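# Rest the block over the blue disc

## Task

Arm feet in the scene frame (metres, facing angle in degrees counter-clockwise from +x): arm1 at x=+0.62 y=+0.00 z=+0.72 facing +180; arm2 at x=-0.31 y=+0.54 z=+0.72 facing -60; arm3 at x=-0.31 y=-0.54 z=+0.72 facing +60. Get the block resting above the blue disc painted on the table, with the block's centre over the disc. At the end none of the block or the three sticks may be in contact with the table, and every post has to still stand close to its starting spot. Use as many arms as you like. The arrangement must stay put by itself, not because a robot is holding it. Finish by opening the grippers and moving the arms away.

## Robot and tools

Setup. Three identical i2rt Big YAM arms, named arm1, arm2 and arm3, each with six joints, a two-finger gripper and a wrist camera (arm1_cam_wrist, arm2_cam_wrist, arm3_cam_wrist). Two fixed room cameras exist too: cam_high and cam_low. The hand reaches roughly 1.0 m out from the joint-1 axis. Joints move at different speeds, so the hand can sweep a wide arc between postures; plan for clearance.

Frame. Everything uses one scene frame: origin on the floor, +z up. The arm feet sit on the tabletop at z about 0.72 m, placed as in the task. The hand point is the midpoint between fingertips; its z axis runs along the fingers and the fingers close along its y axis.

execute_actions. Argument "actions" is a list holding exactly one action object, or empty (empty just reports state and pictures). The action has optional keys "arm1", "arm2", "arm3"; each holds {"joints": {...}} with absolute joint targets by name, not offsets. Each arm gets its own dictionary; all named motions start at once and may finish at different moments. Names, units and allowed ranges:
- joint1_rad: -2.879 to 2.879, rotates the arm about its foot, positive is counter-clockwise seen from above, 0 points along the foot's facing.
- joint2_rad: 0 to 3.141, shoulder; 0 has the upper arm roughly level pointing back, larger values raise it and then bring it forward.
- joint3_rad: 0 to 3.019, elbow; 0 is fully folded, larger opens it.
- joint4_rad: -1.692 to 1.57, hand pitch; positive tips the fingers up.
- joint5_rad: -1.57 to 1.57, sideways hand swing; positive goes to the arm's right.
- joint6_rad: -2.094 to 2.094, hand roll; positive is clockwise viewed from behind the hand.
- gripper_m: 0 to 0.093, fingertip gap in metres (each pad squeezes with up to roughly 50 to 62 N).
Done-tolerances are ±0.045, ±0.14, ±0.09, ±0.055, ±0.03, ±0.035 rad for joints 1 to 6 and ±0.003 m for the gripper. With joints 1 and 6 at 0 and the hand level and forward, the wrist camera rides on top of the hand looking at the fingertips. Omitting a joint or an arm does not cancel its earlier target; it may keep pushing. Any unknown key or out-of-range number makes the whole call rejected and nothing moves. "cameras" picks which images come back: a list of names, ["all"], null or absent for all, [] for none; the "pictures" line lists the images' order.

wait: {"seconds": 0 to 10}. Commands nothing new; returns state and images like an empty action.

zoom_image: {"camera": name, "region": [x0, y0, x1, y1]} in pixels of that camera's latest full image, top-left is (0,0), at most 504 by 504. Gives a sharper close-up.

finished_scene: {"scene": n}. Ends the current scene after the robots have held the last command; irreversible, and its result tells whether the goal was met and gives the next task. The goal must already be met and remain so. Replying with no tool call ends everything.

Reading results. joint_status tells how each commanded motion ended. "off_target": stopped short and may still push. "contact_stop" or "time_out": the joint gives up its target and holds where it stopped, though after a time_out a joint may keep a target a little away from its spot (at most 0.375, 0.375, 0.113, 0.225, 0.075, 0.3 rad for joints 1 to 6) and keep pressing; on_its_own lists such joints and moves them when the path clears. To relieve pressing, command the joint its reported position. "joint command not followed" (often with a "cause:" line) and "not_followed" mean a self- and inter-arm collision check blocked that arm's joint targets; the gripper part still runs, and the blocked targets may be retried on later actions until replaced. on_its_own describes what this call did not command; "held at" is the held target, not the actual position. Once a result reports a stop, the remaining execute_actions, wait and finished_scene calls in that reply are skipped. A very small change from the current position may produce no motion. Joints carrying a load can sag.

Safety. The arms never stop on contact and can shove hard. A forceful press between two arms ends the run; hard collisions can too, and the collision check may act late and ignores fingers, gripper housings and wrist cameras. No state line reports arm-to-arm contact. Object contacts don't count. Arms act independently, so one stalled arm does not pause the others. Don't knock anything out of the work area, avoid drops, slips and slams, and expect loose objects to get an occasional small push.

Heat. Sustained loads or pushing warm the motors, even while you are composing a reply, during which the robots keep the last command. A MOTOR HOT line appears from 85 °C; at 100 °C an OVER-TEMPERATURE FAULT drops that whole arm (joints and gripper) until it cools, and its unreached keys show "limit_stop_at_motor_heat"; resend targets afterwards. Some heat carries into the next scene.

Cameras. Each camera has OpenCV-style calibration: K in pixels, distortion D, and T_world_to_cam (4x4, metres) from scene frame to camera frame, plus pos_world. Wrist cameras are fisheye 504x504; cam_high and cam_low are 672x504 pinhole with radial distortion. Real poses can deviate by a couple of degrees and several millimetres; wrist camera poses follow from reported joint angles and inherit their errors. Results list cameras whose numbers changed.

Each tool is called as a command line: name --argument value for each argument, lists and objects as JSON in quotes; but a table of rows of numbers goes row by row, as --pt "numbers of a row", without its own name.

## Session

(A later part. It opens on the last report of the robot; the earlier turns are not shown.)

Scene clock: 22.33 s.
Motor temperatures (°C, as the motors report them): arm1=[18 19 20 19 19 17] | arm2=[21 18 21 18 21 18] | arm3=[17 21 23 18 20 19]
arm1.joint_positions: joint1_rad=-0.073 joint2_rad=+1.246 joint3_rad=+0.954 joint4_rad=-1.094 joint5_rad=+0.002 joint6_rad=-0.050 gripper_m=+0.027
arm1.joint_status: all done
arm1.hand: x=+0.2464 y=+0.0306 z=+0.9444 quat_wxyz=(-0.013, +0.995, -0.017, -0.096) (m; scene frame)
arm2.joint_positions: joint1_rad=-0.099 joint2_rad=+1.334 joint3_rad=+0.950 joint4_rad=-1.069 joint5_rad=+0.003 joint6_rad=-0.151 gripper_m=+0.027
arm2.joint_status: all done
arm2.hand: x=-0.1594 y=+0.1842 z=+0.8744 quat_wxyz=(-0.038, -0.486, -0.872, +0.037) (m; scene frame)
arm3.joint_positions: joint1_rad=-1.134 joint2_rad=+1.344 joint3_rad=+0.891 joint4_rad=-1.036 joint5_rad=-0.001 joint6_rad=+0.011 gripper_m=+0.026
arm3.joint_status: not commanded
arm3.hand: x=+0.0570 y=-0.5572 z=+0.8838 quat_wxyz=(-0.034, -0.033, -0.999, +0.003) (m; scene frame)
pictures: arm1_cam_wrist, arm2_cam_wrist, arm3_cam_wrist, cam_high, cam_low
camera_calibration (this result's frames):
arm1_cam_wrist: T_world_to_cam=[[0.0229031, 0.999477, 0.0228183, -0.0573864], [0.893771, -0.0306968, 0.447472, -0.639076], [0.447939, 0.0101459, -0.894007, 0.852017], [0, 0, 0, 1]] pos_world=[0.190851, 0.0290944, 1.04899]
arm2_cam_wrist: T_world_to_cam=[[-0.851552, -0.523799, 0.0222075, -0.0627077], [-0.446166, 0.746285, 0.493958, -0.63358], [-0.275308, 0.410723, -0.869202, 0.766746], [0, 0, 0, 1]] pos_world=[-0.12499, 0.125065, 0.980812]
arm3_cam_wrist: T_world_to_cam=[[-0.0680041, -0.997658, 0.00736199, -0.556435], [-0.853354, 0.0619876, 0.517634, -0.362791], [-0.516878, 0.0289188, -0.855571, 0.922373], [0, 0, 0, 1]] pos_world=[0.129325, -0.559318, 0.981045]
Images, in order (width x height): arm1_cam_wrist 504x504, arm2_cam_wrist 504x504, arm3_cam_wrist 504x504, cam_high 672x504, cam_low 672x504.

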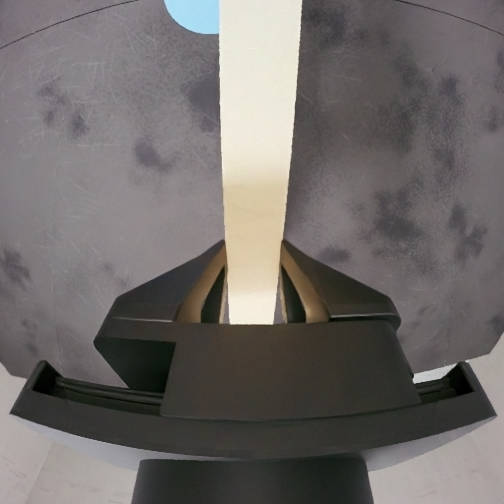

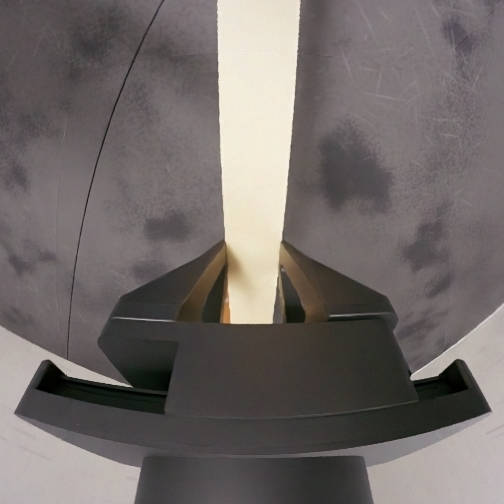

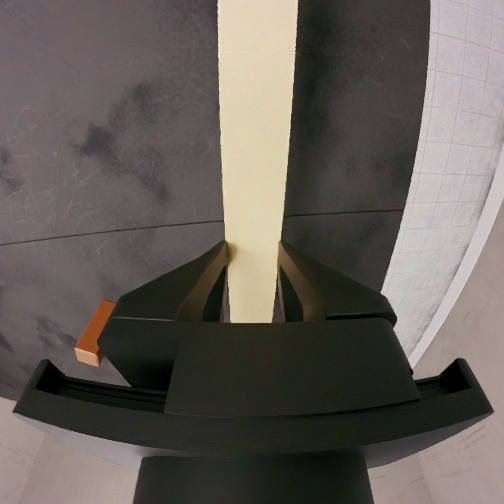

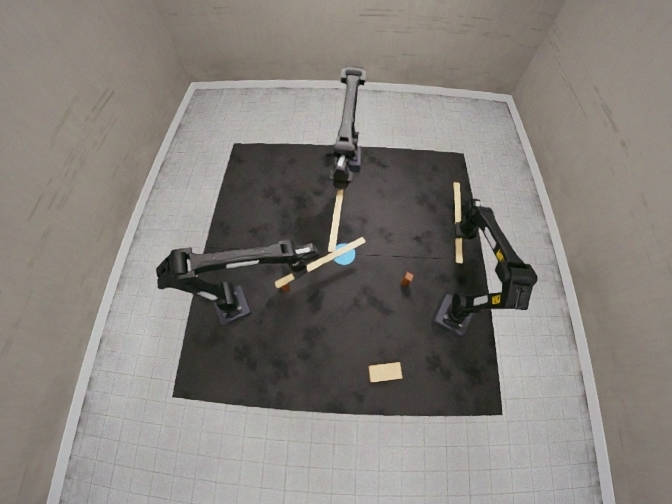

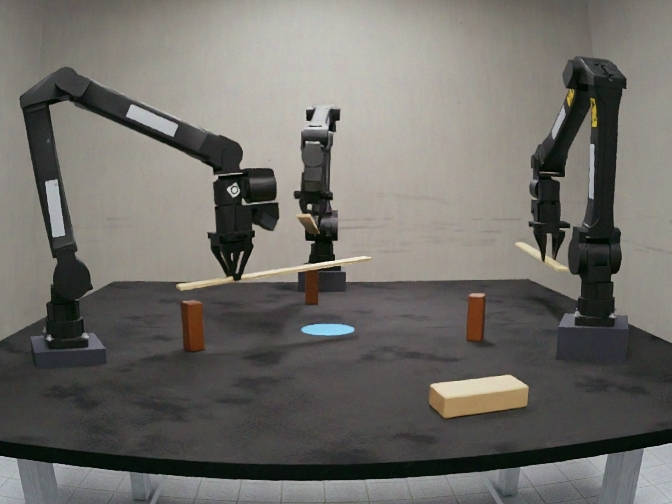

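execute_actions --actions '[{"arm2":{"joints":{"joint1_rad":-0.075,"joint2_rad":1.375,"joint3_rad":0.92,"joint4_rad":-0.985}},"arm1":{"joints":{"joint2_rad":1.335,"joint3_rad":0.92,"joint4_rad":-1.05}}}]' --cameras '["cam_low","cam_high","arm1_cam_wrist","arm2_cam_wrist"]'

zoom_image --camera "cam_low" --region '[150, 200, 400, 360]'

Scene clock: 23.73 s.
Motor temperatures (°C, as the motors report them): arm1=[18 19 20 19 19 17] | arm2=[21 18 21 18 21 18] | arm3=[17 21 23 18 20 19]
arm1.joint_positions: joint1_rad=-0.073 joint2_rad=+1.340 joint3_rad=+0.919 joint4_rad=-1.070 joint5_rad=+0.002 joint6_rad=-0.051 gripper_m=+0.027
arm1.joint_status: all done
arm1.hand: x=+0.2527 y=+0.0306 z=+0.8986 quat_wxyz=(-0.010, +0.999, -0.017, -0.043) (m; scene frame)
arm2.joint_positions: joint1_rad=-0.081 joint2_rad=+1.374 joint3_rad=+0.923 joint4_rad=-1.000 joint5_rad=+0.003 joint6_rad=-0.152 gripper_m=+0.027
arm2.joint_status: all done
arm2.hand: x=-0.1514 y=+0.1822 z=+0.8515 quat_wxyz=(-0.039, -0.478, -0.877, +0.037) (m; scene frame)
arm3.joint_positions: joint1_rad=-1.134 joint2_rad=+1.344 joint3_rad=+0.891 joint4_rad=-1.036 joint5_rad=-0.001 joint6_rad=+0.011 gripper_m=+0.026
arm3.joint_status: not commanded
arm3.hand: x=+0.0570 y=-0.5572 z=+0.8838 quat_wxyz=(-0.034, -0.033, -0.999, +0.003) (m; scene frame)
pictures: arm1_cam_wrist, arm2_cam_wrist, cam_high, cam_low
camera_calibration (this result's frames):
arm1_cam_wrist: T_world_to_cam=[[0.0212732, 0.999639, 0.0164141, -0.0503034], [0.842375, -0.0267642, 0.538227, -0.692941], [0.538472, 0.002377, -0.84264, 0.73944], [0, 0, 0, 1]] pos_world=[0.186618, 0.0299816, 0.996867]
arm2_cam_wrist: T_world_to_cam=[[-0.842037, -0.538958, 0.0223001, -0.0522893], [-0.459912, 0.738915, 0.492428, -0.616622], [-0.281876, 0.404386, -0.870068, 0.750769], [0, 0, 0, 1]] pos_world=[-0.115998, 0.123849, 0.958028]
Images, in order (width x height): arm1_cam_wrist 504x504, arm2_cam_wrist 504x504, cam_high 672x504, cam_low 672x504.

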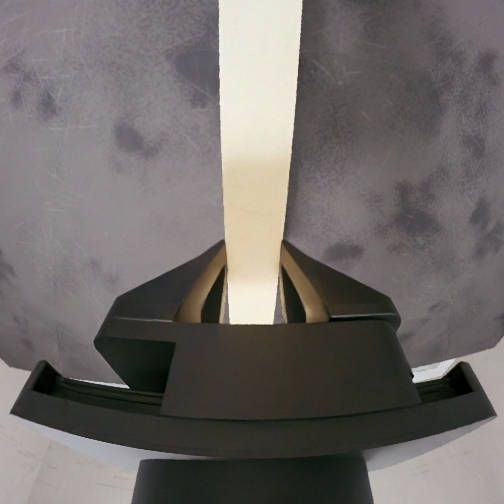

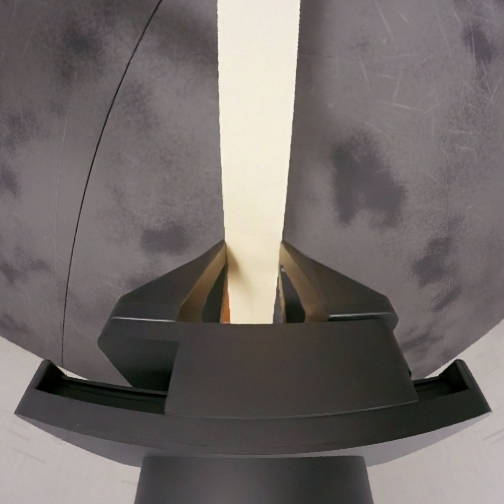

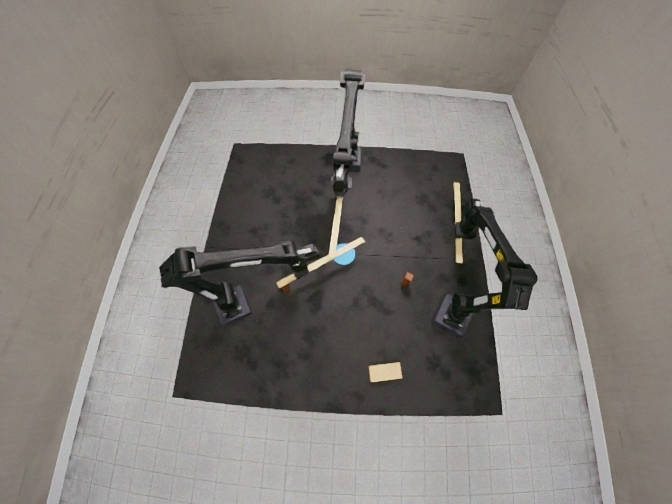

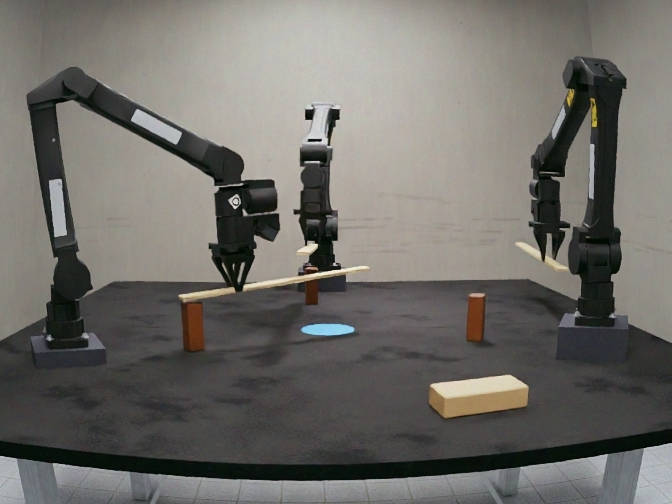

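Region (150, 200, 400, 360) of cam_low's 672x504 image, scaled by 2.016, with more detail than that image has; it fills the top 323 rows of this view, and the rest is white.

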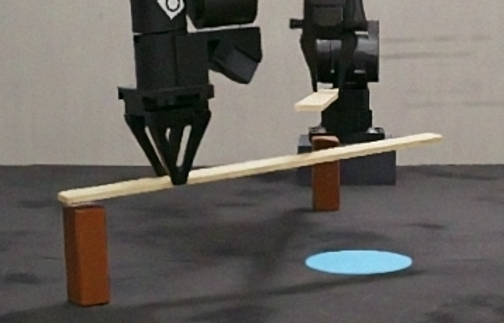

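zoom_image --camera "cam_high" --region '[270, 170, 390, 300]'

Region (270, 170, 390, 300) of cam_high's 672x504 image, scaled by 3.877, with more detail than that image has; it fills the left 465 columns of this view, and the rest is white.

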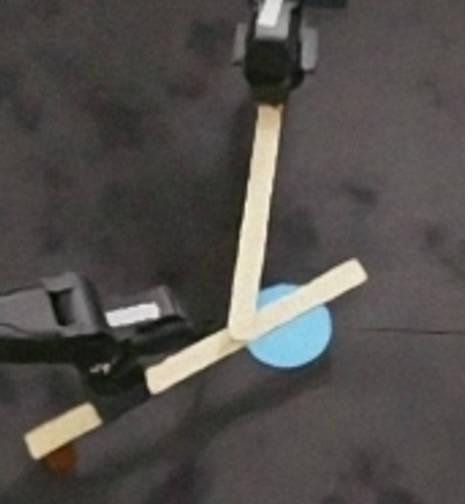

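execute_actions --actions '[{"arm1":{"joints":{"joint2_rad":1.395,"joint3_rad":0.857,"joint4_rad":-0.915}}}]' --cameras '["cam_low","cam_high","arm1_cam_wrist","arm2_cam_wrist"]'

zoom_image --camera "cam_low" --region '[230, 210, 400, 320]'

zoom_image --camera "cam_high" --region '[270, 170, 390, 300]'

Scene clock: 25.40 s.
Motor temperatures (°C, as the motors report them): arm1=[18 19 20 19 19 17] | arm2=[21 18 21 18 21 18] | arm3=[17 21 23 18 20 19]
arm1.joint_positions: joint1_rad=-0.073 joint2_rad=+1.396 joint3_rad=+0.856 joint4_rad=-0.936 joint5_rad=+0.002 joint6_rad=-0.051 gripper_m=+0.027
arm1.joint_status: all done
arm1.hand: x=+0.2480 y=+0.0314 z=+0.8594 quat_wxyz=(-0.010, +0.998, -0.017, -0.051) (m; scene frame)
arm2.joint_positions: joint1_rad=-0.081 joint2_rad=+1.374 joint3_rad=+0.923 joint4_rad=-1.000 joint5_rad=+0.003 joint6_rad=-0.152 gripper_m=+0.027
arm2.joint_status: not commanded
arm2.hand: x=-0.1514 y=+0.1822 z=+0.8515 quat_wxyz=(-0.039, -0.478, -0.877, +0.037) (m; scene frame)
arm3.joint_positions: joint1_rad=-1.134 joint2_rad=+1.344 joint3_rad=+0.891 joint4_rad=-1.036 joint5_rad=-0.001 joint6_rad=+0.011 gripper_m=+0.026
arm3.joint_status: not commanded
arm3.hand: x=+0.0570 y=-0.5572 z=+0.8838 quat_wxyz=(-0.034, -0.033, -0.999, +0.003) (m; scene frame)
pictures: arm1_cam_wrist, arm2_cam_wrist, cam_high, cam_low
camera_calibration (this result's frames):
arm1_cam_wrist: T_world_to_cam=[[0.0213616, 0.99962, 0.0173995, -0.0512681], [0.850664, -0.0273166, 0.525, -0.658475], [0.525276, 0.00358633, -0.850925, 0.71927], [0, 0, 0, 1]] pos_world=[0.183421, 0.0306817, 0.958636]
arm2_cam_wrist: T_world_to_cam=[[-0.842037, -0.538958, 0.0223001, -0.0522893], [-0.459912, 0.738915, 0.492428, -0.616622], [-0.281876, 0.404386, -0.870068, 0.750769], [0, 0, 0, 1]] pos_world=[-0.115998, 0.123849, 0.958028]
Images, in order (width x height): arm1_cam_wrist 504x504, arm2_cam_wrist 504x504, cam_high 672x504, cam_low 672x504.

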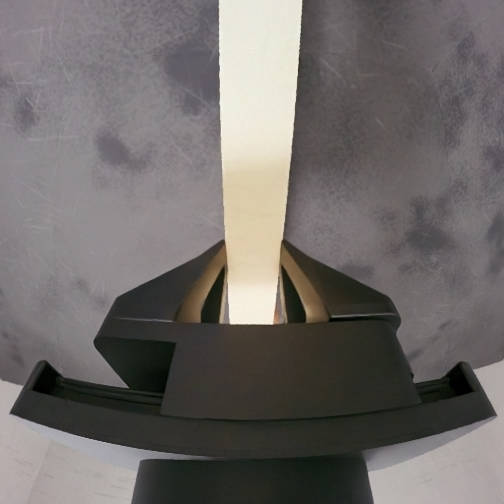

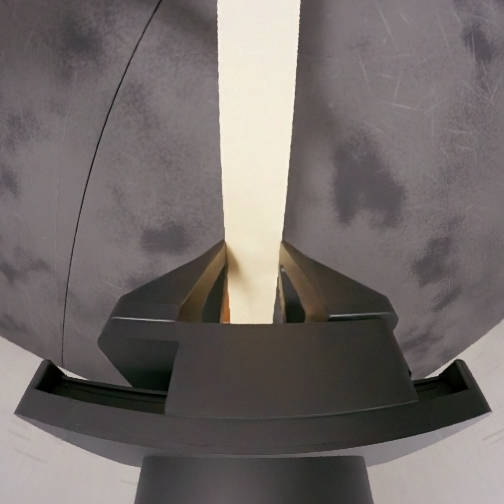

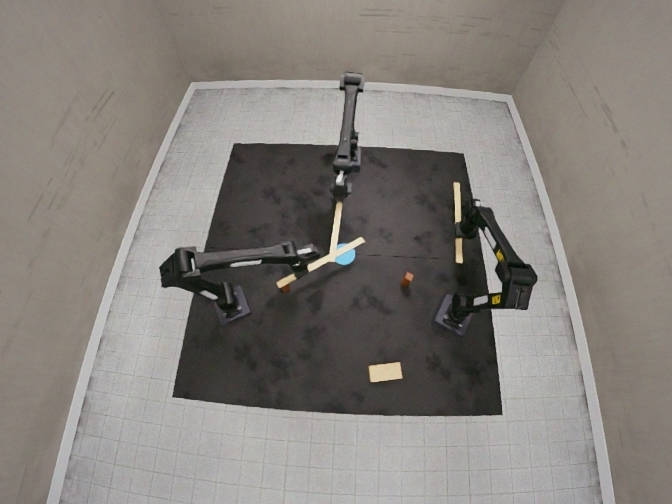

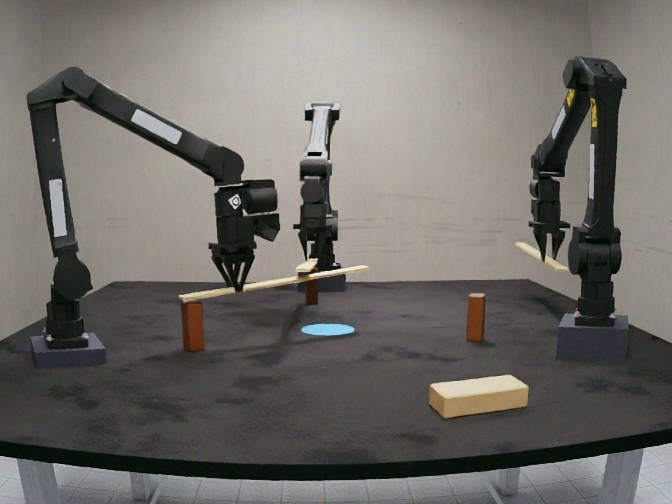

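Region (230, 210, 400, 320) of cam_low's 672x504 image, scaled by 2.965, with more detail than that image has; it fills the top 326 rows of this view, and the rest is white.

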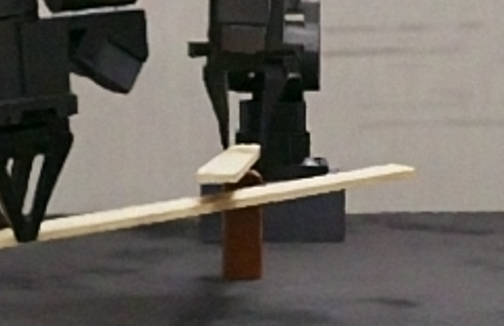

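Region (270, 170, 390, 300) of cam_high's 672x504 image, scaled by 3.877, with more detail than that image has; it fills the left 465 columns of this view, and the rest is white.

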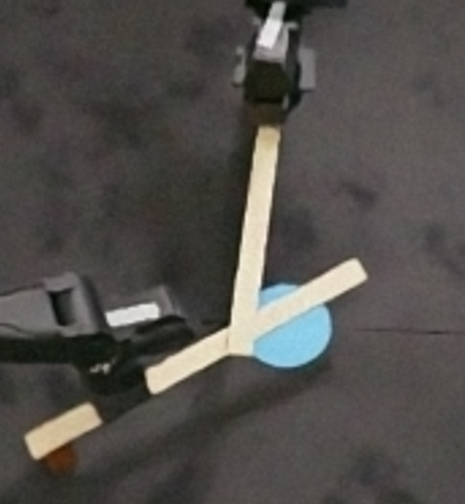

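execute_actions --actions '[{"arm1":{"joints":{"joint2_rad":1.415,"joint3_rad":0.83,"joint4_rad":-0.875}}}]' --cameras '["cam_low"]'

zoom_image --camera "cam_low" --region '[230, 210, 400, 320]'

Scene clock: 26.30 s.
Motor temperatures (°C, as the motors report them): arm1=[18 19 20 19 19 17] | arm2=[21 18 21 18 21 18] | arm3=[17 21 23 18 20 19]
arm1.joint_positions: joint1_rad=-0.073 joint2_rad=+1.404 joint3_rad=+0.835 joint4_rad=-0.896 joint5_rad=+0.002 joint6_rad=-0.051 gripper_m=+0.027
arm1.joint_status: all done
arm1.hand: x=+0.2482 y=+0.0315 z=+0.8501 quat_wxyz=(-0.010, +0.998, -0.016, -0.056) (m; scene frame)
arm2.joint_positions: joint1_rad=-0.081 joint2_rad=+1.374 joint3_rad=+0.923 joint4_rad=-1.000 joint5_rad=+0.003 joint6_rad=-0.152 gripper_m=+0.027
arm2.joint_status: not commanded
arm2.hand: x=-0.1514 y=+0.1822 z=+0.8515 quat_wxyz=(-0.039, -0.478, -0.877, +0.037) (m; scene frame)
arm3.joint_positions: joint1_rad=-1.134 joint2_rad=+1.344 joint3_rad=+0.891 joint4_rad=-1.036 joint5_rad=-0.001 joint6_rad=+0.011 gripper_m=+0.026
arm3.joint_status: not commanded
arm3.hand: x=+0.0570 y=-0.5572 z=+0.8838 quat_wxyz=(-0.034, -0.033, -0.999, +0.003) (m; scene frame)
pictures: cam_low
Images, in order (width x height): cam_low 672x504.

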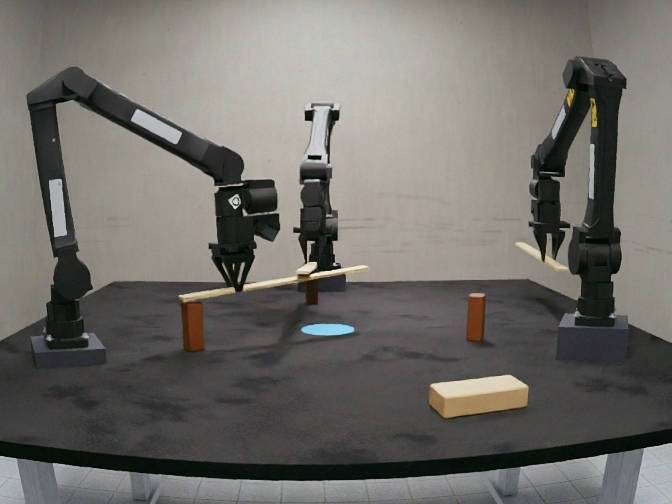

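Region (230, 210, 400, 320) of cam_low's 672x504 image, scaled by 2.965, with more detail than that image has; it fills the top 326 rows of this view, and the rest is white.

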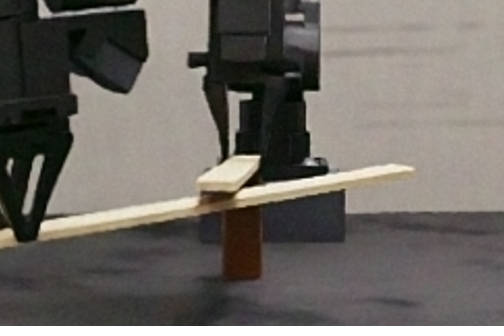

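execute_actions --actions '[{"arm1":{"joints":{"joint2_rad":1.428}}}]' --cameras '[]'

execute_actions --actions '[{"arm1":{"joints":{"gripper_m":0.05}}}]' --cameras '[]'

execute_actions --actions '[{"arm1":{"joints":{"joint2_rad":0.8}},"arm2":{"joints":{"joint4_rad":-0.945}},"arm3":{"joints":{"joint1_rad":-0.5,"joint6_rad":-0.065,"joint4_rad":-1.0}}}]' --cameras '["cam_low","cam_high"]'

Scene clock: 27.57 s.
Motor temperatures (°C, as the motors report them): arm1=[18 19 20 19 19 17] | arm2=[21 18 21 18 21 18] | arm3=[17 21 23 18 20 19]
arm1.joint_positions: joint1_rad=-0.073 joint2_rad=+1.416 joint3_rad=+0.835 joint4_rad=-0.896 joint5_rad=+0.002 joint6_rad=-0.051 gripper_m=+0.027
arm1.joint_status: all done
arm1.hand: x=+0.2490 y=+0.0315 z=+0.8458 quat_wxyz=(-0.010, +0.999, -0.017, -0.050) (m; scene frame)
arm2.joint_positions: joint1_rad=-0.081 joint2_rad=+1.374 joint3_rad=+0.923 joint4_rad=-1.000 joint5_rad=+0.003 joint6_rad=-0.152 gripper_m=+0.027
arm2.joint_status: not commanded
arm2.hand: x=-0.1514 y=+0.1822 z=+0.8515 quat_wxyz=(-0.039, -0.478, -0.877, +0.037) (m; scene frame)
arm3.joint_positions: joint1_rad=-1.134 joint2_rad=+1.344 joint3_rad=+0.891 joint4_rad=-1.036 joint5_rad=-0.001 joint6_rad=+0.011 gripper_m=+0.026
arm3.joint_status: not commanded
arm3.hand: x=+0.0570 y=-0.5572 z=+0.8838 quat_wxyz=(-0.034, -0.033, -0.999, +0.003) (m; scene frame)
pictures: none
No camera images: the call's "cameras" was empty. Leave "cameras" out to get every camera's image.

Scene clock: 28.10 s.
Motor temperatures (°C, as the motors report them): arm1=[18 19 20 19 19 17] | arm2=[21 18 21 18 21 18] | arm3=[17 21 23 18 20 19]
arm1.joint_positions: joint1_rad=-0.073 joint2_rad=+1.416 joint3_rad=+0.835 joint4_rad=-0.893 joint5_rad=+0.002 joint6_rad=-0.051 gripper_m=+0.050
arm1.joint_status: all done
arm1.hand: x=+0.2483 y=+0.0315 z=+0.8458 quat_wxyz=(-0.010, +0.998, -0.017, -0.052) (m; scene frame)
arm2.joint_positions: joint1_rad=-0.081 joint2_rad=+1.374 joint3_rad=+0.923 joint4_rad=-1.000 joint5_rad=+0.003 joint6_rad=-0.152 gripper_m=+0.027
arm2.joint_status: not commanded
arm2.hand: x=-0.1514 y=+0.1822 z=+0.8515 quat_wxyz=(-0.039, -0.478, -0.877, +0.037) (m; scene frame)
arm3.joint_positions: joint1_rad=-1.134 joint2_rad=+1.344 joint3_rad=+0.891 joint4_rad=-1.036 joint5_rad=-0.001 joint6_rad=+0.011 gripper_m=+0.026
arm3.joint_status: not commanded
arm3.hand: x=+0.0570 y=-0.5572 z=+0.8838 quat_wxyz=(-0.034, -0.033, -0.999, +0.003) (m; scene frame)
pictures: none
No camera images: the call's "cameras" was empty. Leave "cameras" out to get every camera's image.

Scene clock: 29.43 s.
Motor temperatures (°C, as the motors report them): arm1=[18 19 20 19 19 17] | arm2=[21 18 21 18 21 18] | arm3=[17 21 23 18 20 19]
arm1.joint_positions: joint1_rad=-0.073 joint2_rad=+0.799 joint3_rad=+0.833 joint4_rad=-0.893 joint5_rad=+0.002 joint6_rad=-0.051 gripper_m=+0.050
arm1.joint_status: all done
arm1.hand: x=+0.2745 y=+0.0269 z=+1.0612 quat_wxyz=(-0.030, +0.936, -0.014, -0.351) (m; scene frame)
arm2.joint_positions: joint1_rad=-0.081 joint2_rad=+1.374 joint3_rad=+0.923 joint4_rad=-0.963 joint5_rad=+0.003 joint6_rad=-0.153 gripper_m=+0.027
arm2.joint_status: all done
arm2.hand: x=-0.1477 y=+0.1740 z=+0.8526 quat_wxyz=(-0.054, -0.477, -0.876, +0.048) (m; scene frame)
arm3.joint_positions: joint1_rad=-0.500 joint2_rad=+1.344 joint3_rad=+0.891 joint4_rad=-1.017 joint5_rad=+0.000 joint6_rad=-0.055 gripper_m=+0.026
arm3.joint_status: all done
arm3.hand: x=+0.0022 y=-0.3341 z=+0.8839 quat_wxyz=(-0.041, +0.311, -0.949, -0.013) (m; scene frame)
pictures: cam_high, cam_low
Images, in order (width x height): cam_high 672x504, cam_low 672x504.

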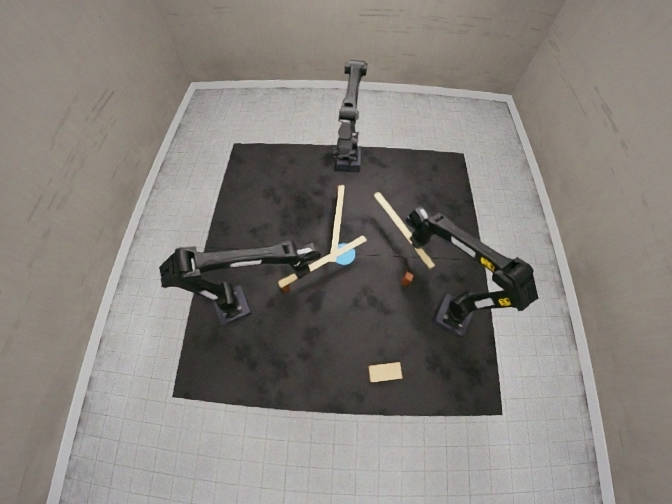

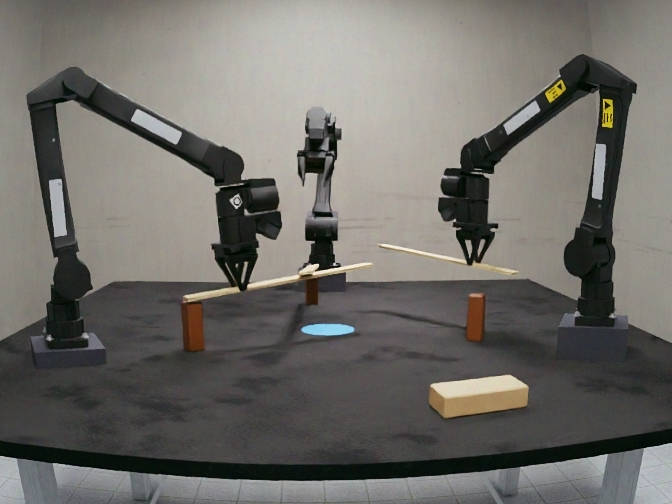

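execute_actions --actions '[{"arm3":{"joints":{"joint1_rad":-0.3,"joint2_rad":1.428,"joint4_rad":-0.93}}}]' --cameras '["cam_low","cam_high"]'

zoom_image --camera "cam_low" --region '[270, 220, 520, 330]'

zoom_image --camera "cam_high" --region '[290, 170, 440, 300]'

Scene clock: 30.80 s.
Motor temperatures (°C, as the motors report them): arm1=[18 19 20 19 19 17] | arm2=[21 18 21 18 21 18] | arm3=[17 21 23 18 20 19]
arm1.joint_positions: joint1_rad=-0.073 joint2_rad=+0.799 joint3_rad=+0.833 joint4_rad=-0.893 joint5_rad=+0.002 joint6_rad=-0.051 gripper_m=+0.050
arm1.joint_status: not commanded
arm1.hand: x=+0.2745 y=+0.0269 z=+1.0612 quat_wxyz=(-0.030, +0.936, -0.014, -0.351) (m; scene frame)
arm2.joint_positions: joint1_rad=-0.081 joint2_rad=+1.374 joint3_rad=+0.923 joint4_rad=-0.963 joint5_rad=+0.003 joint6_rad=-0.153 gripper_m=+0.027
arm2.joint_status: not commanded
arm2.hand: x=-0.1477 y=+0.1740 z=+0.8526 quat_wxyz=(-0.054, -0.477, -0.876, +0.048) (m; scene frame)
arm3.joint_positions: joint1_rad=-0.291 joint2_rad=+1.438 joint3_rad=+0.891 joint4_rad=-0.950 joint5_rad=+0.000 joint6_rad=-0.056 gripper_m=+0.026
arm3.joint_status: all done
arm3.hand: x=-0.0383 y=-0.2654 z=+0.8520 quat_wxyz=(-0.027, +0.409, -0.912, -0.014) (m; scene frame)
pictures: cam_high, cam_low
Images, in order (width x height): cam_high 672x504, cam_low 672x504.

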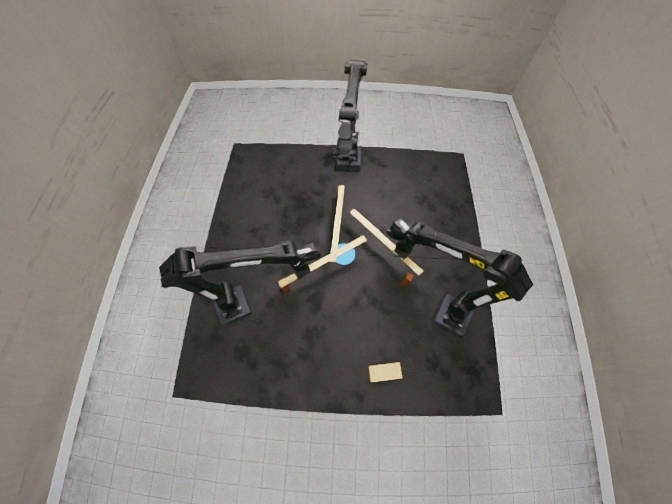

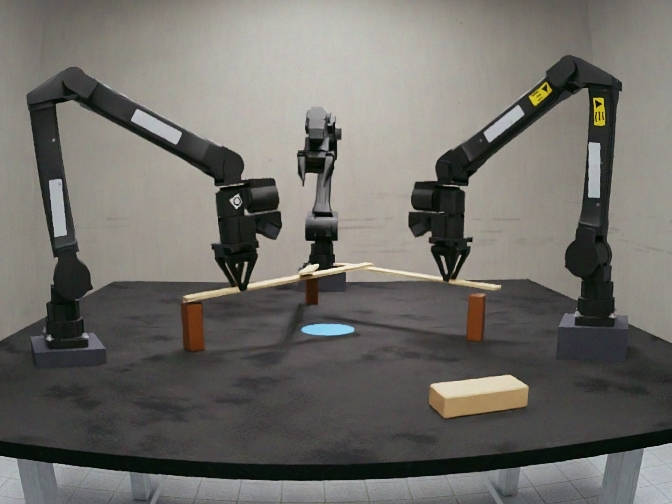

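Region (270, 220, 520, 330) of cam_low's 672x504 image, scaled by 2.016, with more detail than that image has; it fills the top 222 rows of this view, and the rest is white.

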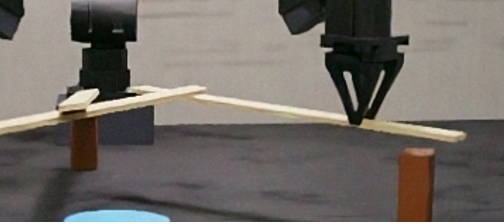

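Region (290, 170, 440, 300) of cam_high's 672x504 image, scaled by 3.360, with more detail than that image has; it fills the top 437 rows of this view, and the rest is white.

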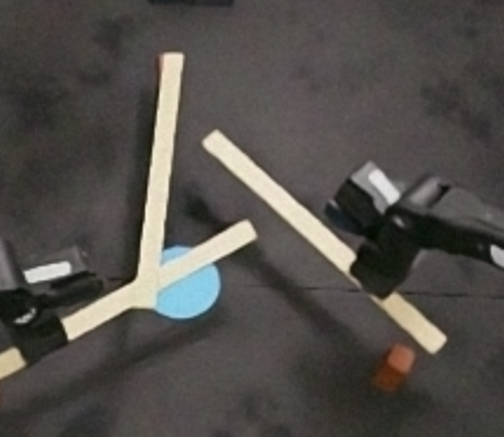

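execute_actions --actions '[{"arm3":{"joints":{"joint2_rad":1.40,"joint3_rad":0.862,"joint4_rad":-0.872}}}]' --cameras '[]'

execute_actions --actions '[{"arm3":{"joints":{"joint1_rad":-0.22}}}]' --cameras '["cam_low","cam_high"]'

zoom_image --camera "cam_low" --region '[270, 220, 520, 330]'

zoom_image --camera "cam_high" --region '[290, 170, 440, 300]'

Scene clock: 32.37 s.
Motor temperatures (°C, as the motors report them): arm1=[18 19 20 19 19 17] | arm2=[21 18 21 18 21 18] | arm3=[17 21 23 18 20 19]
arm1.joint_positions: joint1_rad=-0.073 joint2_rad=+0.799 joint3_rad=+0.833 joint4_rad=-0.893 joint5_rad=+0.002 joint6_rad=-0.051 gripper_m=+0.050
arm1.joint_status: not commanded
arm1.hand: x=+0.2745 y=+0.0269 z=+1.0612 quat_wxyz=(-0.030, +0.936, -0.014, -0.351) (m; scene frame)
arm2.joint_positions: joint1_rad=-0.081 joint2_rad=+1.374 joint3_rad=+0.923 joint4_rad=-0.963 joint5_rad=+0.003 joint6_rad=-0.153 gripper_m=+0.027
arm2.joint_status: not commanded
arm2.hand: x=-0.1477 y=+0.1740 z=+0.8526 quat_wxyz=(-0.054, -0.477, -0.876, +0.048) (m; scene frame)
arm3.joint_positions: joint1_rad=-0.291 joint2_rad=+1.425 joint3_rad=+0.857 joint4_rad=-0.893 joint5_rad=+0.000 joint6_rad=-0.056 gripper_m=+0.026
arm3.joint_status: all done
arm3.hand: x=-0.0388 y=-0.2658 z=+0.8463 quat_wxyz=(-0.043, +0.408, -0.911, -0.020) (m; scene frame)
pictures: none
No camera images: the call's "cameras" was empty. Leave "cameras" out to get every camera's image.

Scene clock: 33.13 s.
Motor temperatures (°C, as the motors report them): arm1=[18 19 20 19 19 17] | arm2=[21 18 21 18 21 18] | arm3=[17 21 23 18 20 19]
arm1.joint_positions: joint1_rad=-0.073 joint2_rad=+0.799 joint3_rad=+0.833 joint4_rad=-0.893 joint5_rad=+0.002 joint6_rad=-0.051 gripper_m=+0.050
arm1.joint_status: not commanded
arm1.hand: x=+0.2745 y=+0.0269 z=+1.0612 quat_wxyz=(-0.030, +0.936, -0.014, -0.351) (m; scene frame)
arm2.joint_positions: joint1_rad=-0.081 joint2_rad=+1.374 joint3_rad=+0.923 joint4_rad=-0.963 joint5_rad=+0.003 joint6_rad=-0.153 gripper_m=+0.027
arm2.joint_status: not commanded
arm2.hand: x=-0.1477 y=+0.1740 z=+0.8526 quat_wxyz=(-0.054, -0.477, -0.876, +0.048) (m; scene frame)
arm3.joint_positions: joint1_rad=-0.218 joint2_rad=+1.425 joint3_rad=+0.857 joint4_rad=-0.893 joint5_rad=+0.000 joint6_rad=-0.056 gripper_m=+0.026
arm3.joint_status: all done
arm3.hand: x=-0.0590 y=-0.2470 z=+0.8467 quat_wxyz=(-0.043, +0.441, -0.896, -0.022) (m; scene frame)
pictures: cam_high, cam_low
Images, in order (width x height): cam_high 672x504, cam_low 672x504.

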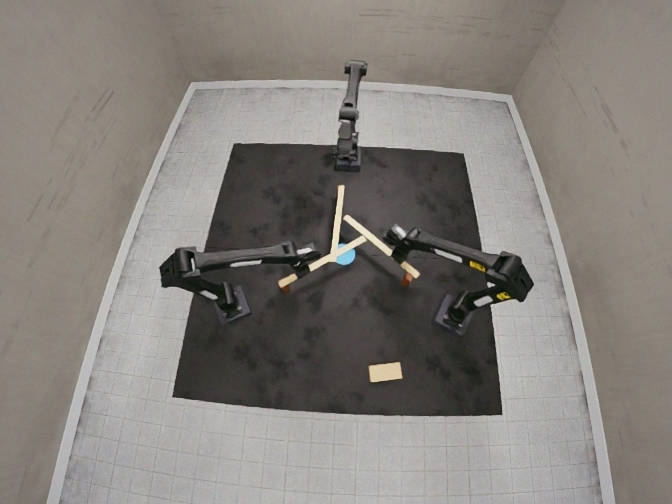

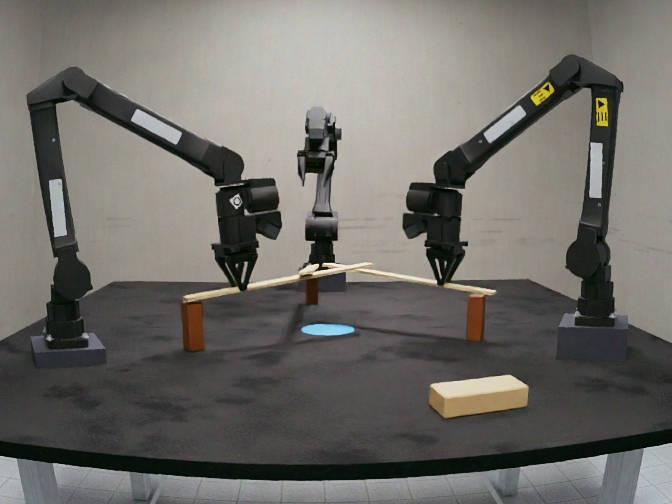

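Region (270, 220, 520, 330) of cam_low's 672x504 image, scaled by 2.016, with more detail than that image has; it fills the top 222 rows of this view, and the rest is white.

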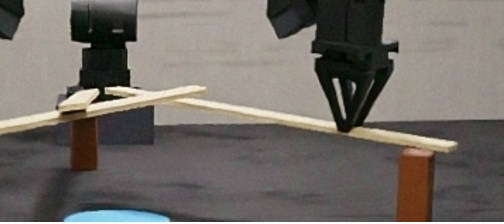

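Region (290, 170, 440, 300) of cam_high's 672x504 image, scaled by 3.360, with more detail than that image has; it fills the top 437 rows of this view, and the rest is white.

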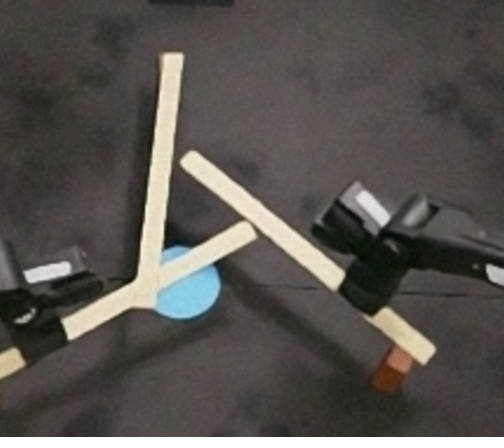

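execute_actions --actions '[{"arm3":{"joints":{"joint3_rad":0.905}}}]' --cameras '["cam_low","arm3_cam_wrist"]'

zoom_image --camera "cam_low" --region '[270, 220, 520, 330]'

Scene clock: 34.03 s.
Motor temperatures (°C, as the motors report them): arm1=[18 19 20 19 19 17] | arm2=[21 18 21 18 21 18] | arm3=[17 21 23 18 20 19]
arm1.joint_positions: joint1_rad=-0.073 joint2_rad=+0.799 joint3_rad=+0.833 joint4_rad=-0.893 joint5_rad=+0.002 joint6_rad=-0.051 gripper_m=+0.050
arm1.joint_status: not commanded
arm1.hand: x=+0.2745 y=+0.0269 z=+1.0612 quat_wxyz=(-0.030, +0.936, -0.014, -0.351) (m; scene frame)
arm2.joint_positions: joint1_rad=-0.081 joint2_rad=+1.374 joint3_rad=+0.923 joint4_rad=-0.963 joint5_rad=+0.003 joint6_rad=-0.153 gripper_m=+0.027
arm2.joint_status: not commanded
arm2.hand: x=-0.1477 y=+0.1740 z=+0.8526 quat_wxyz=(-0.054, -0.477, -0.876, +0.048) (m; scene frame)
arm3.joint_positions: joint1_rad=-0.218 joint2_rad=+1.425 joint3_rad=+0.857 joint4_rad=-0.893 joint5_rad=+0.000 joint6_rad=-0.056 gripper_m=+0.026
arm3.joint_status: all done
arm3.hand: x=-0.0590 y=-0.2470 z=+0.8467 quat_wxyz=(-0.043, +0.441, -0.896, -0.022) (m; scene frame)
pictures: arm3_cam_wrist, cam_low
camera_calibration (this result's frames):
arm3_cam_wrist: T_world_to_cam=[[0.792038, -0.610471, 0.000865647, -0.102752], [-0.531673, -0.689106, 0.492399, -0.606959], [-0.299999, -0.390459, -0.870369, 0.743446], [0, 0, 0, 1]] pos_world=[-0.0182876, -0.190701, 0.946027]
Images, in order (width x height): arm3_cam_wrist 504x504, cam_low 672x504.

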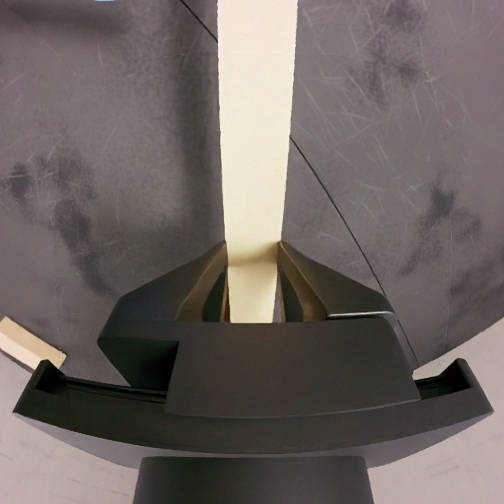

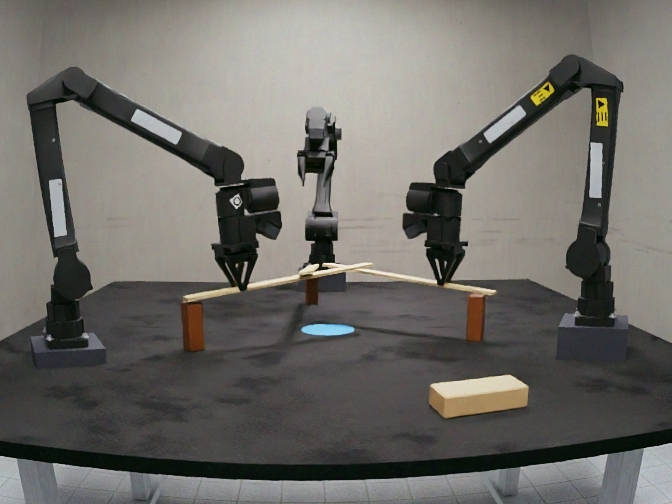

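Region (270, 220, 520, 330) of cam_low's 672x504 image, scaled by 2.016, with more detail than that image has; it fills the top 222 rows of this view, and the rest is white.

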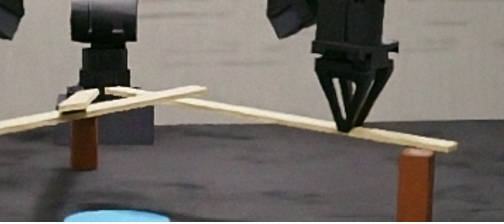

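execute_actions --actions '[{"arm3":{"joints":{"joint3_rad":0.93,"joint1_rad":-0.25}}}]' --cameras '["cam_low"]'

zoom_image --camera "cam_low" --region '[270, 220, 520, 330]'

Scene clock: 35.03 s.
Motor temperatures (°C, as the motors report them): arm1=[18 19 20 19 19 17] | arm2=[21 18 21 18 21 18] | arm3=[17 21 24 18 20 19]
arm1.joint_positions: joint1_rad=-0.073 joint2_rad=+0.799 joint3_rad=+0.833 joint4_rad=-0.893 joint5_rad=+0.002 joint6_rad=-0.051 gripper_m=+0.050
arm1.joint_status: not commanded
arm1.hand: x=+0.2745 y=+0.0269 z=+1.0612 quat_wxyz=(-0.030, +0.936, -0.014, -0.351) (m; scene frame)
arm2.joint_positions: joint1_rad=-0.081 joint2_rad=+1.374 joint3_rad=+0.923 joint4_rad=-0.963 joint5_rad=+0.003 joint6_rad=-0.153 gripper_m=+0.027
arm2.joint_status: not commanded
arm2.hand: x=-0.1477 y=+0.1740 z=+0.8526 quat_wxyz=(-0.054, -0.477, -0.876, +0.048) (m; scene frame)
arm3.joint_positions: joint1_rad=-0.244 joint2_rad=+1.424 joint3_rad=+0.875 joint4_rad=-0.893 joint5_rad=+0.000 joint6_rad=-0.056 gripper_m=+0.026
arm3.joint_status: all done
arm3.hand: x=-0.0458 y=-0.2473 z=+0.8534 quat_wxyz=(-0.052, +0.429, -0.901, -0.025) (m; scene frame)
pictures: cam_low
Images, in order (width x height): cam_low 672x504.

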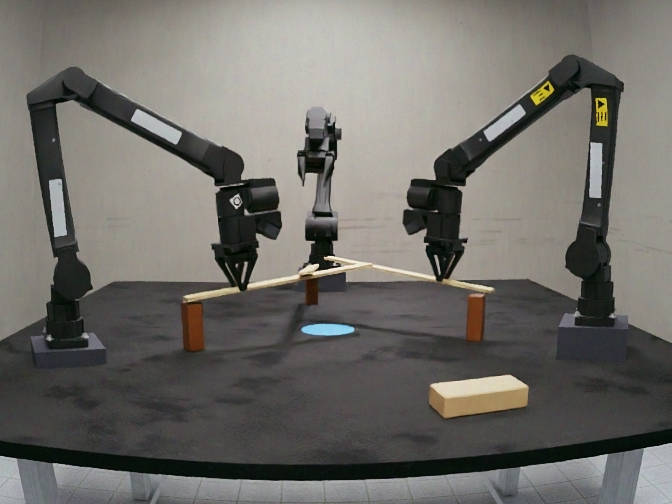

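Region (270, 220, 520, 330) of cam_low's 672x504 image, scaled by 2.016, with more detail than that image has; it fills the top 222 rows of this view, and the rest is white.

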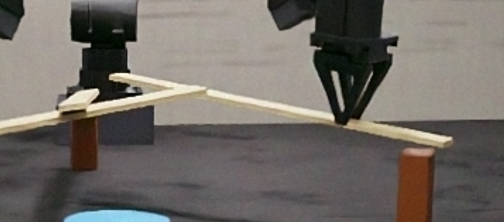

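execute_actions --actions '[{"arm3":{"joints":{"joint4_rad":-0.93}}}]' --cameras '[]'

execute_actions --actions '[{"arm3":{"joints":{"joint1_rad":-0.185}}}]' --cameras '["cam_low","cam_high"]'

zoom_image --camera "cam_low" --region '[270, 220, 520, 330]'

zoom_image --camera "cam_high" --region '[290, 170, 440, 300]'

Scene clock: 36.30 s.
Motor temperatures (°C, as the motors report them): arm1=[18 19 20 19 19 17] | arm2=[21 18 21 18 21 18] | arm3=[17 21 24 18 20 19]
arm1.joint_positions: joint1_rad=-0.073 joint2_rad=+0.799 joint3_rad=+0.833 joint4_rad=-0.893 joint5_rad=+0.002 joint6_rad=-0.051 gripper_m=+0.050
arm1.joint_status: not commanded
arm1.hand: x=+0.2745 y=+0.0269 z=+1.0612 quat_wxyz=(-0.030, +0.936, -0.014, -0.351) (m; scene frame)
arm2.joint_positions: joint1_rad=-0.081 joint2_rad=+1.374 joint3_rad=+0.923 joint4_rad=-0.963 joint5_rad=+0.003 joint6_rad=-0.153 gripper_m=+0.027
arm2.joint_status: not commanded
arm2.hand: x=-0.1477 y=+0.1740 z=+0.8526 quat_wxyz=(-0.054, -0.477, -0.876, +0.048) (m; scene frame)
arm3.joint_positions: joint1_rad=-0.244 joint2_rad=+1.424 joint3_rad=+0.875 joint4_rad=-0.916 joint5_rad=+0.000 joint6_rad=-0.056 gripper_m=+0.026
arm3.joint_status: all done
arm3.hand: x=-0.0495 y=-0.2514 z=+0.8528 quat_wxyz=(-0.042, +0.430, -0.902, -0.021) (m; scene frame)
pictures: none
No camera images: the call's "cameras" was empty. Leave "cameras" out to get every camera's image.

Scene clock: 37.00 s.
Motor temperatures (°C, as the motors report them): arm1=[18 19 21 19 19 17] | arm2=[21 18 21 18 21 18] | arm3=[17 21 24 18 20 19]
arm1.joint_positions: joint1_rad=-0.073 joint2_rad=+0.799 joint3_rad=+0.833 joint4_rad=-0.893 joint5_rad=+0.002 joint6_rad=-0.051 gripper_m=+0.050
arm1.joint_status: not commanded
arm1.hand: x=+0.2745 y=+0.0269 z=+1.0612 quat_wxyz=(-0.030, +0.936, -0.014, -0.351) (m; scene frame)
arm2.joint_positions: joint1_rad=-0.081 joint2_rad=+1.374 joint3_rad=+0.923 joint4_rad=-0.963 joint5_rad=+0.003 joint6_rad=-0.153 gripper_m=+0.027
arm2.joint_status: not commanded
arm2.hand: x=-0.1477 y=+0.1740 z=+0.8526 quat_wxyz=(-0.054, -0.477, -0.876, +0.048) (m; scene frame)
arm3.joint_positions: joint1_rad=-0.185 joint2_rad=+1.424 joint3_rad=+0.875 joint4_rad=-0.916 joint5_rad=+0.000 joint6_rad=-0.056 gripper_m=+0.026
arm3.joint_status: all done
arm3.hand: x=-0.0668 y=-0.2366 z=+0.8530 quat_wxyz=(-0.041, +0.456, -0.889, -0.023) (m; scene frame)
pictures: cam_high, cam_low
Images, in order (width x height): cam_high 672x504, cam_low 672x504.

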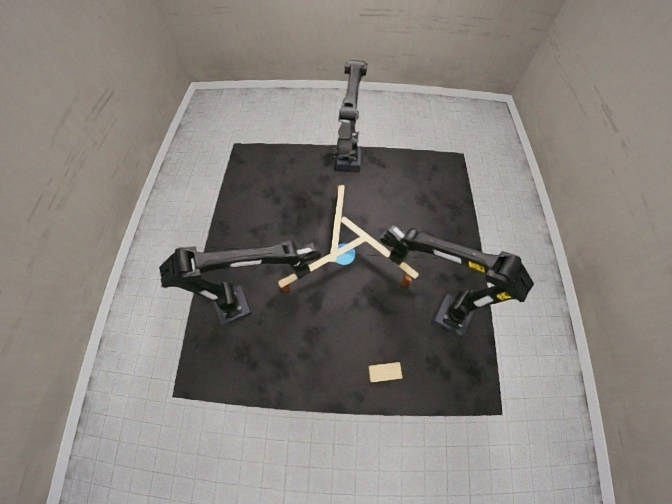

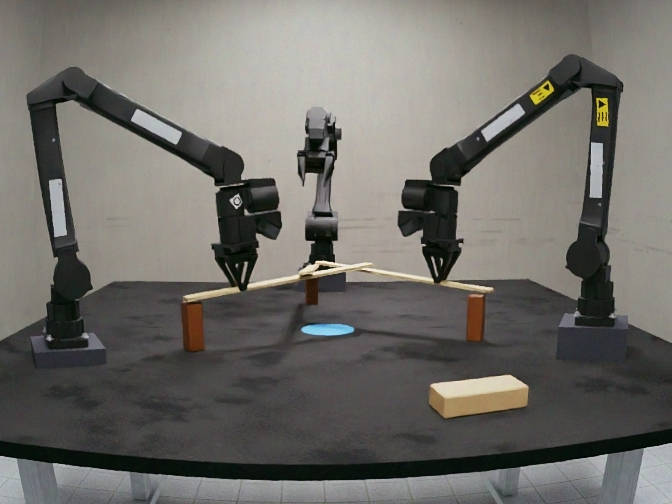

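Region (270, 220, 520, 330) of cam_low's 672x504 image, scaled by 2.016, with more detail than that image has; it fills the top 222 rows of this view, and the rest is white.

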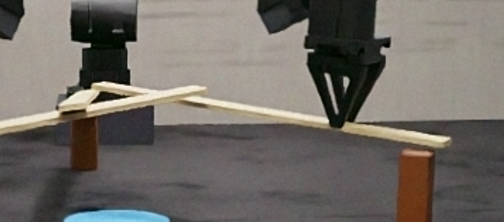

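Region (290, 170, 440, 300) of cam_high's 672x504 image, scaled by 3.360, with more detail than that image has; it fills the top 437 rows of this view, and the rest is white.

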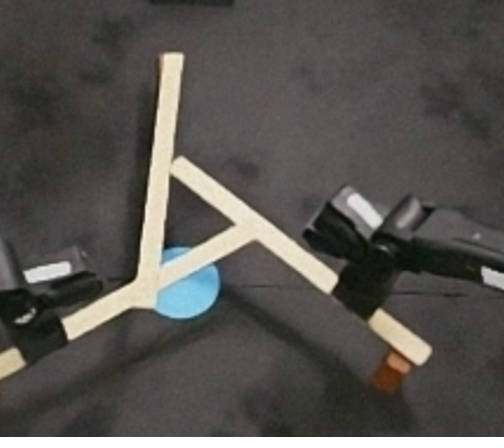

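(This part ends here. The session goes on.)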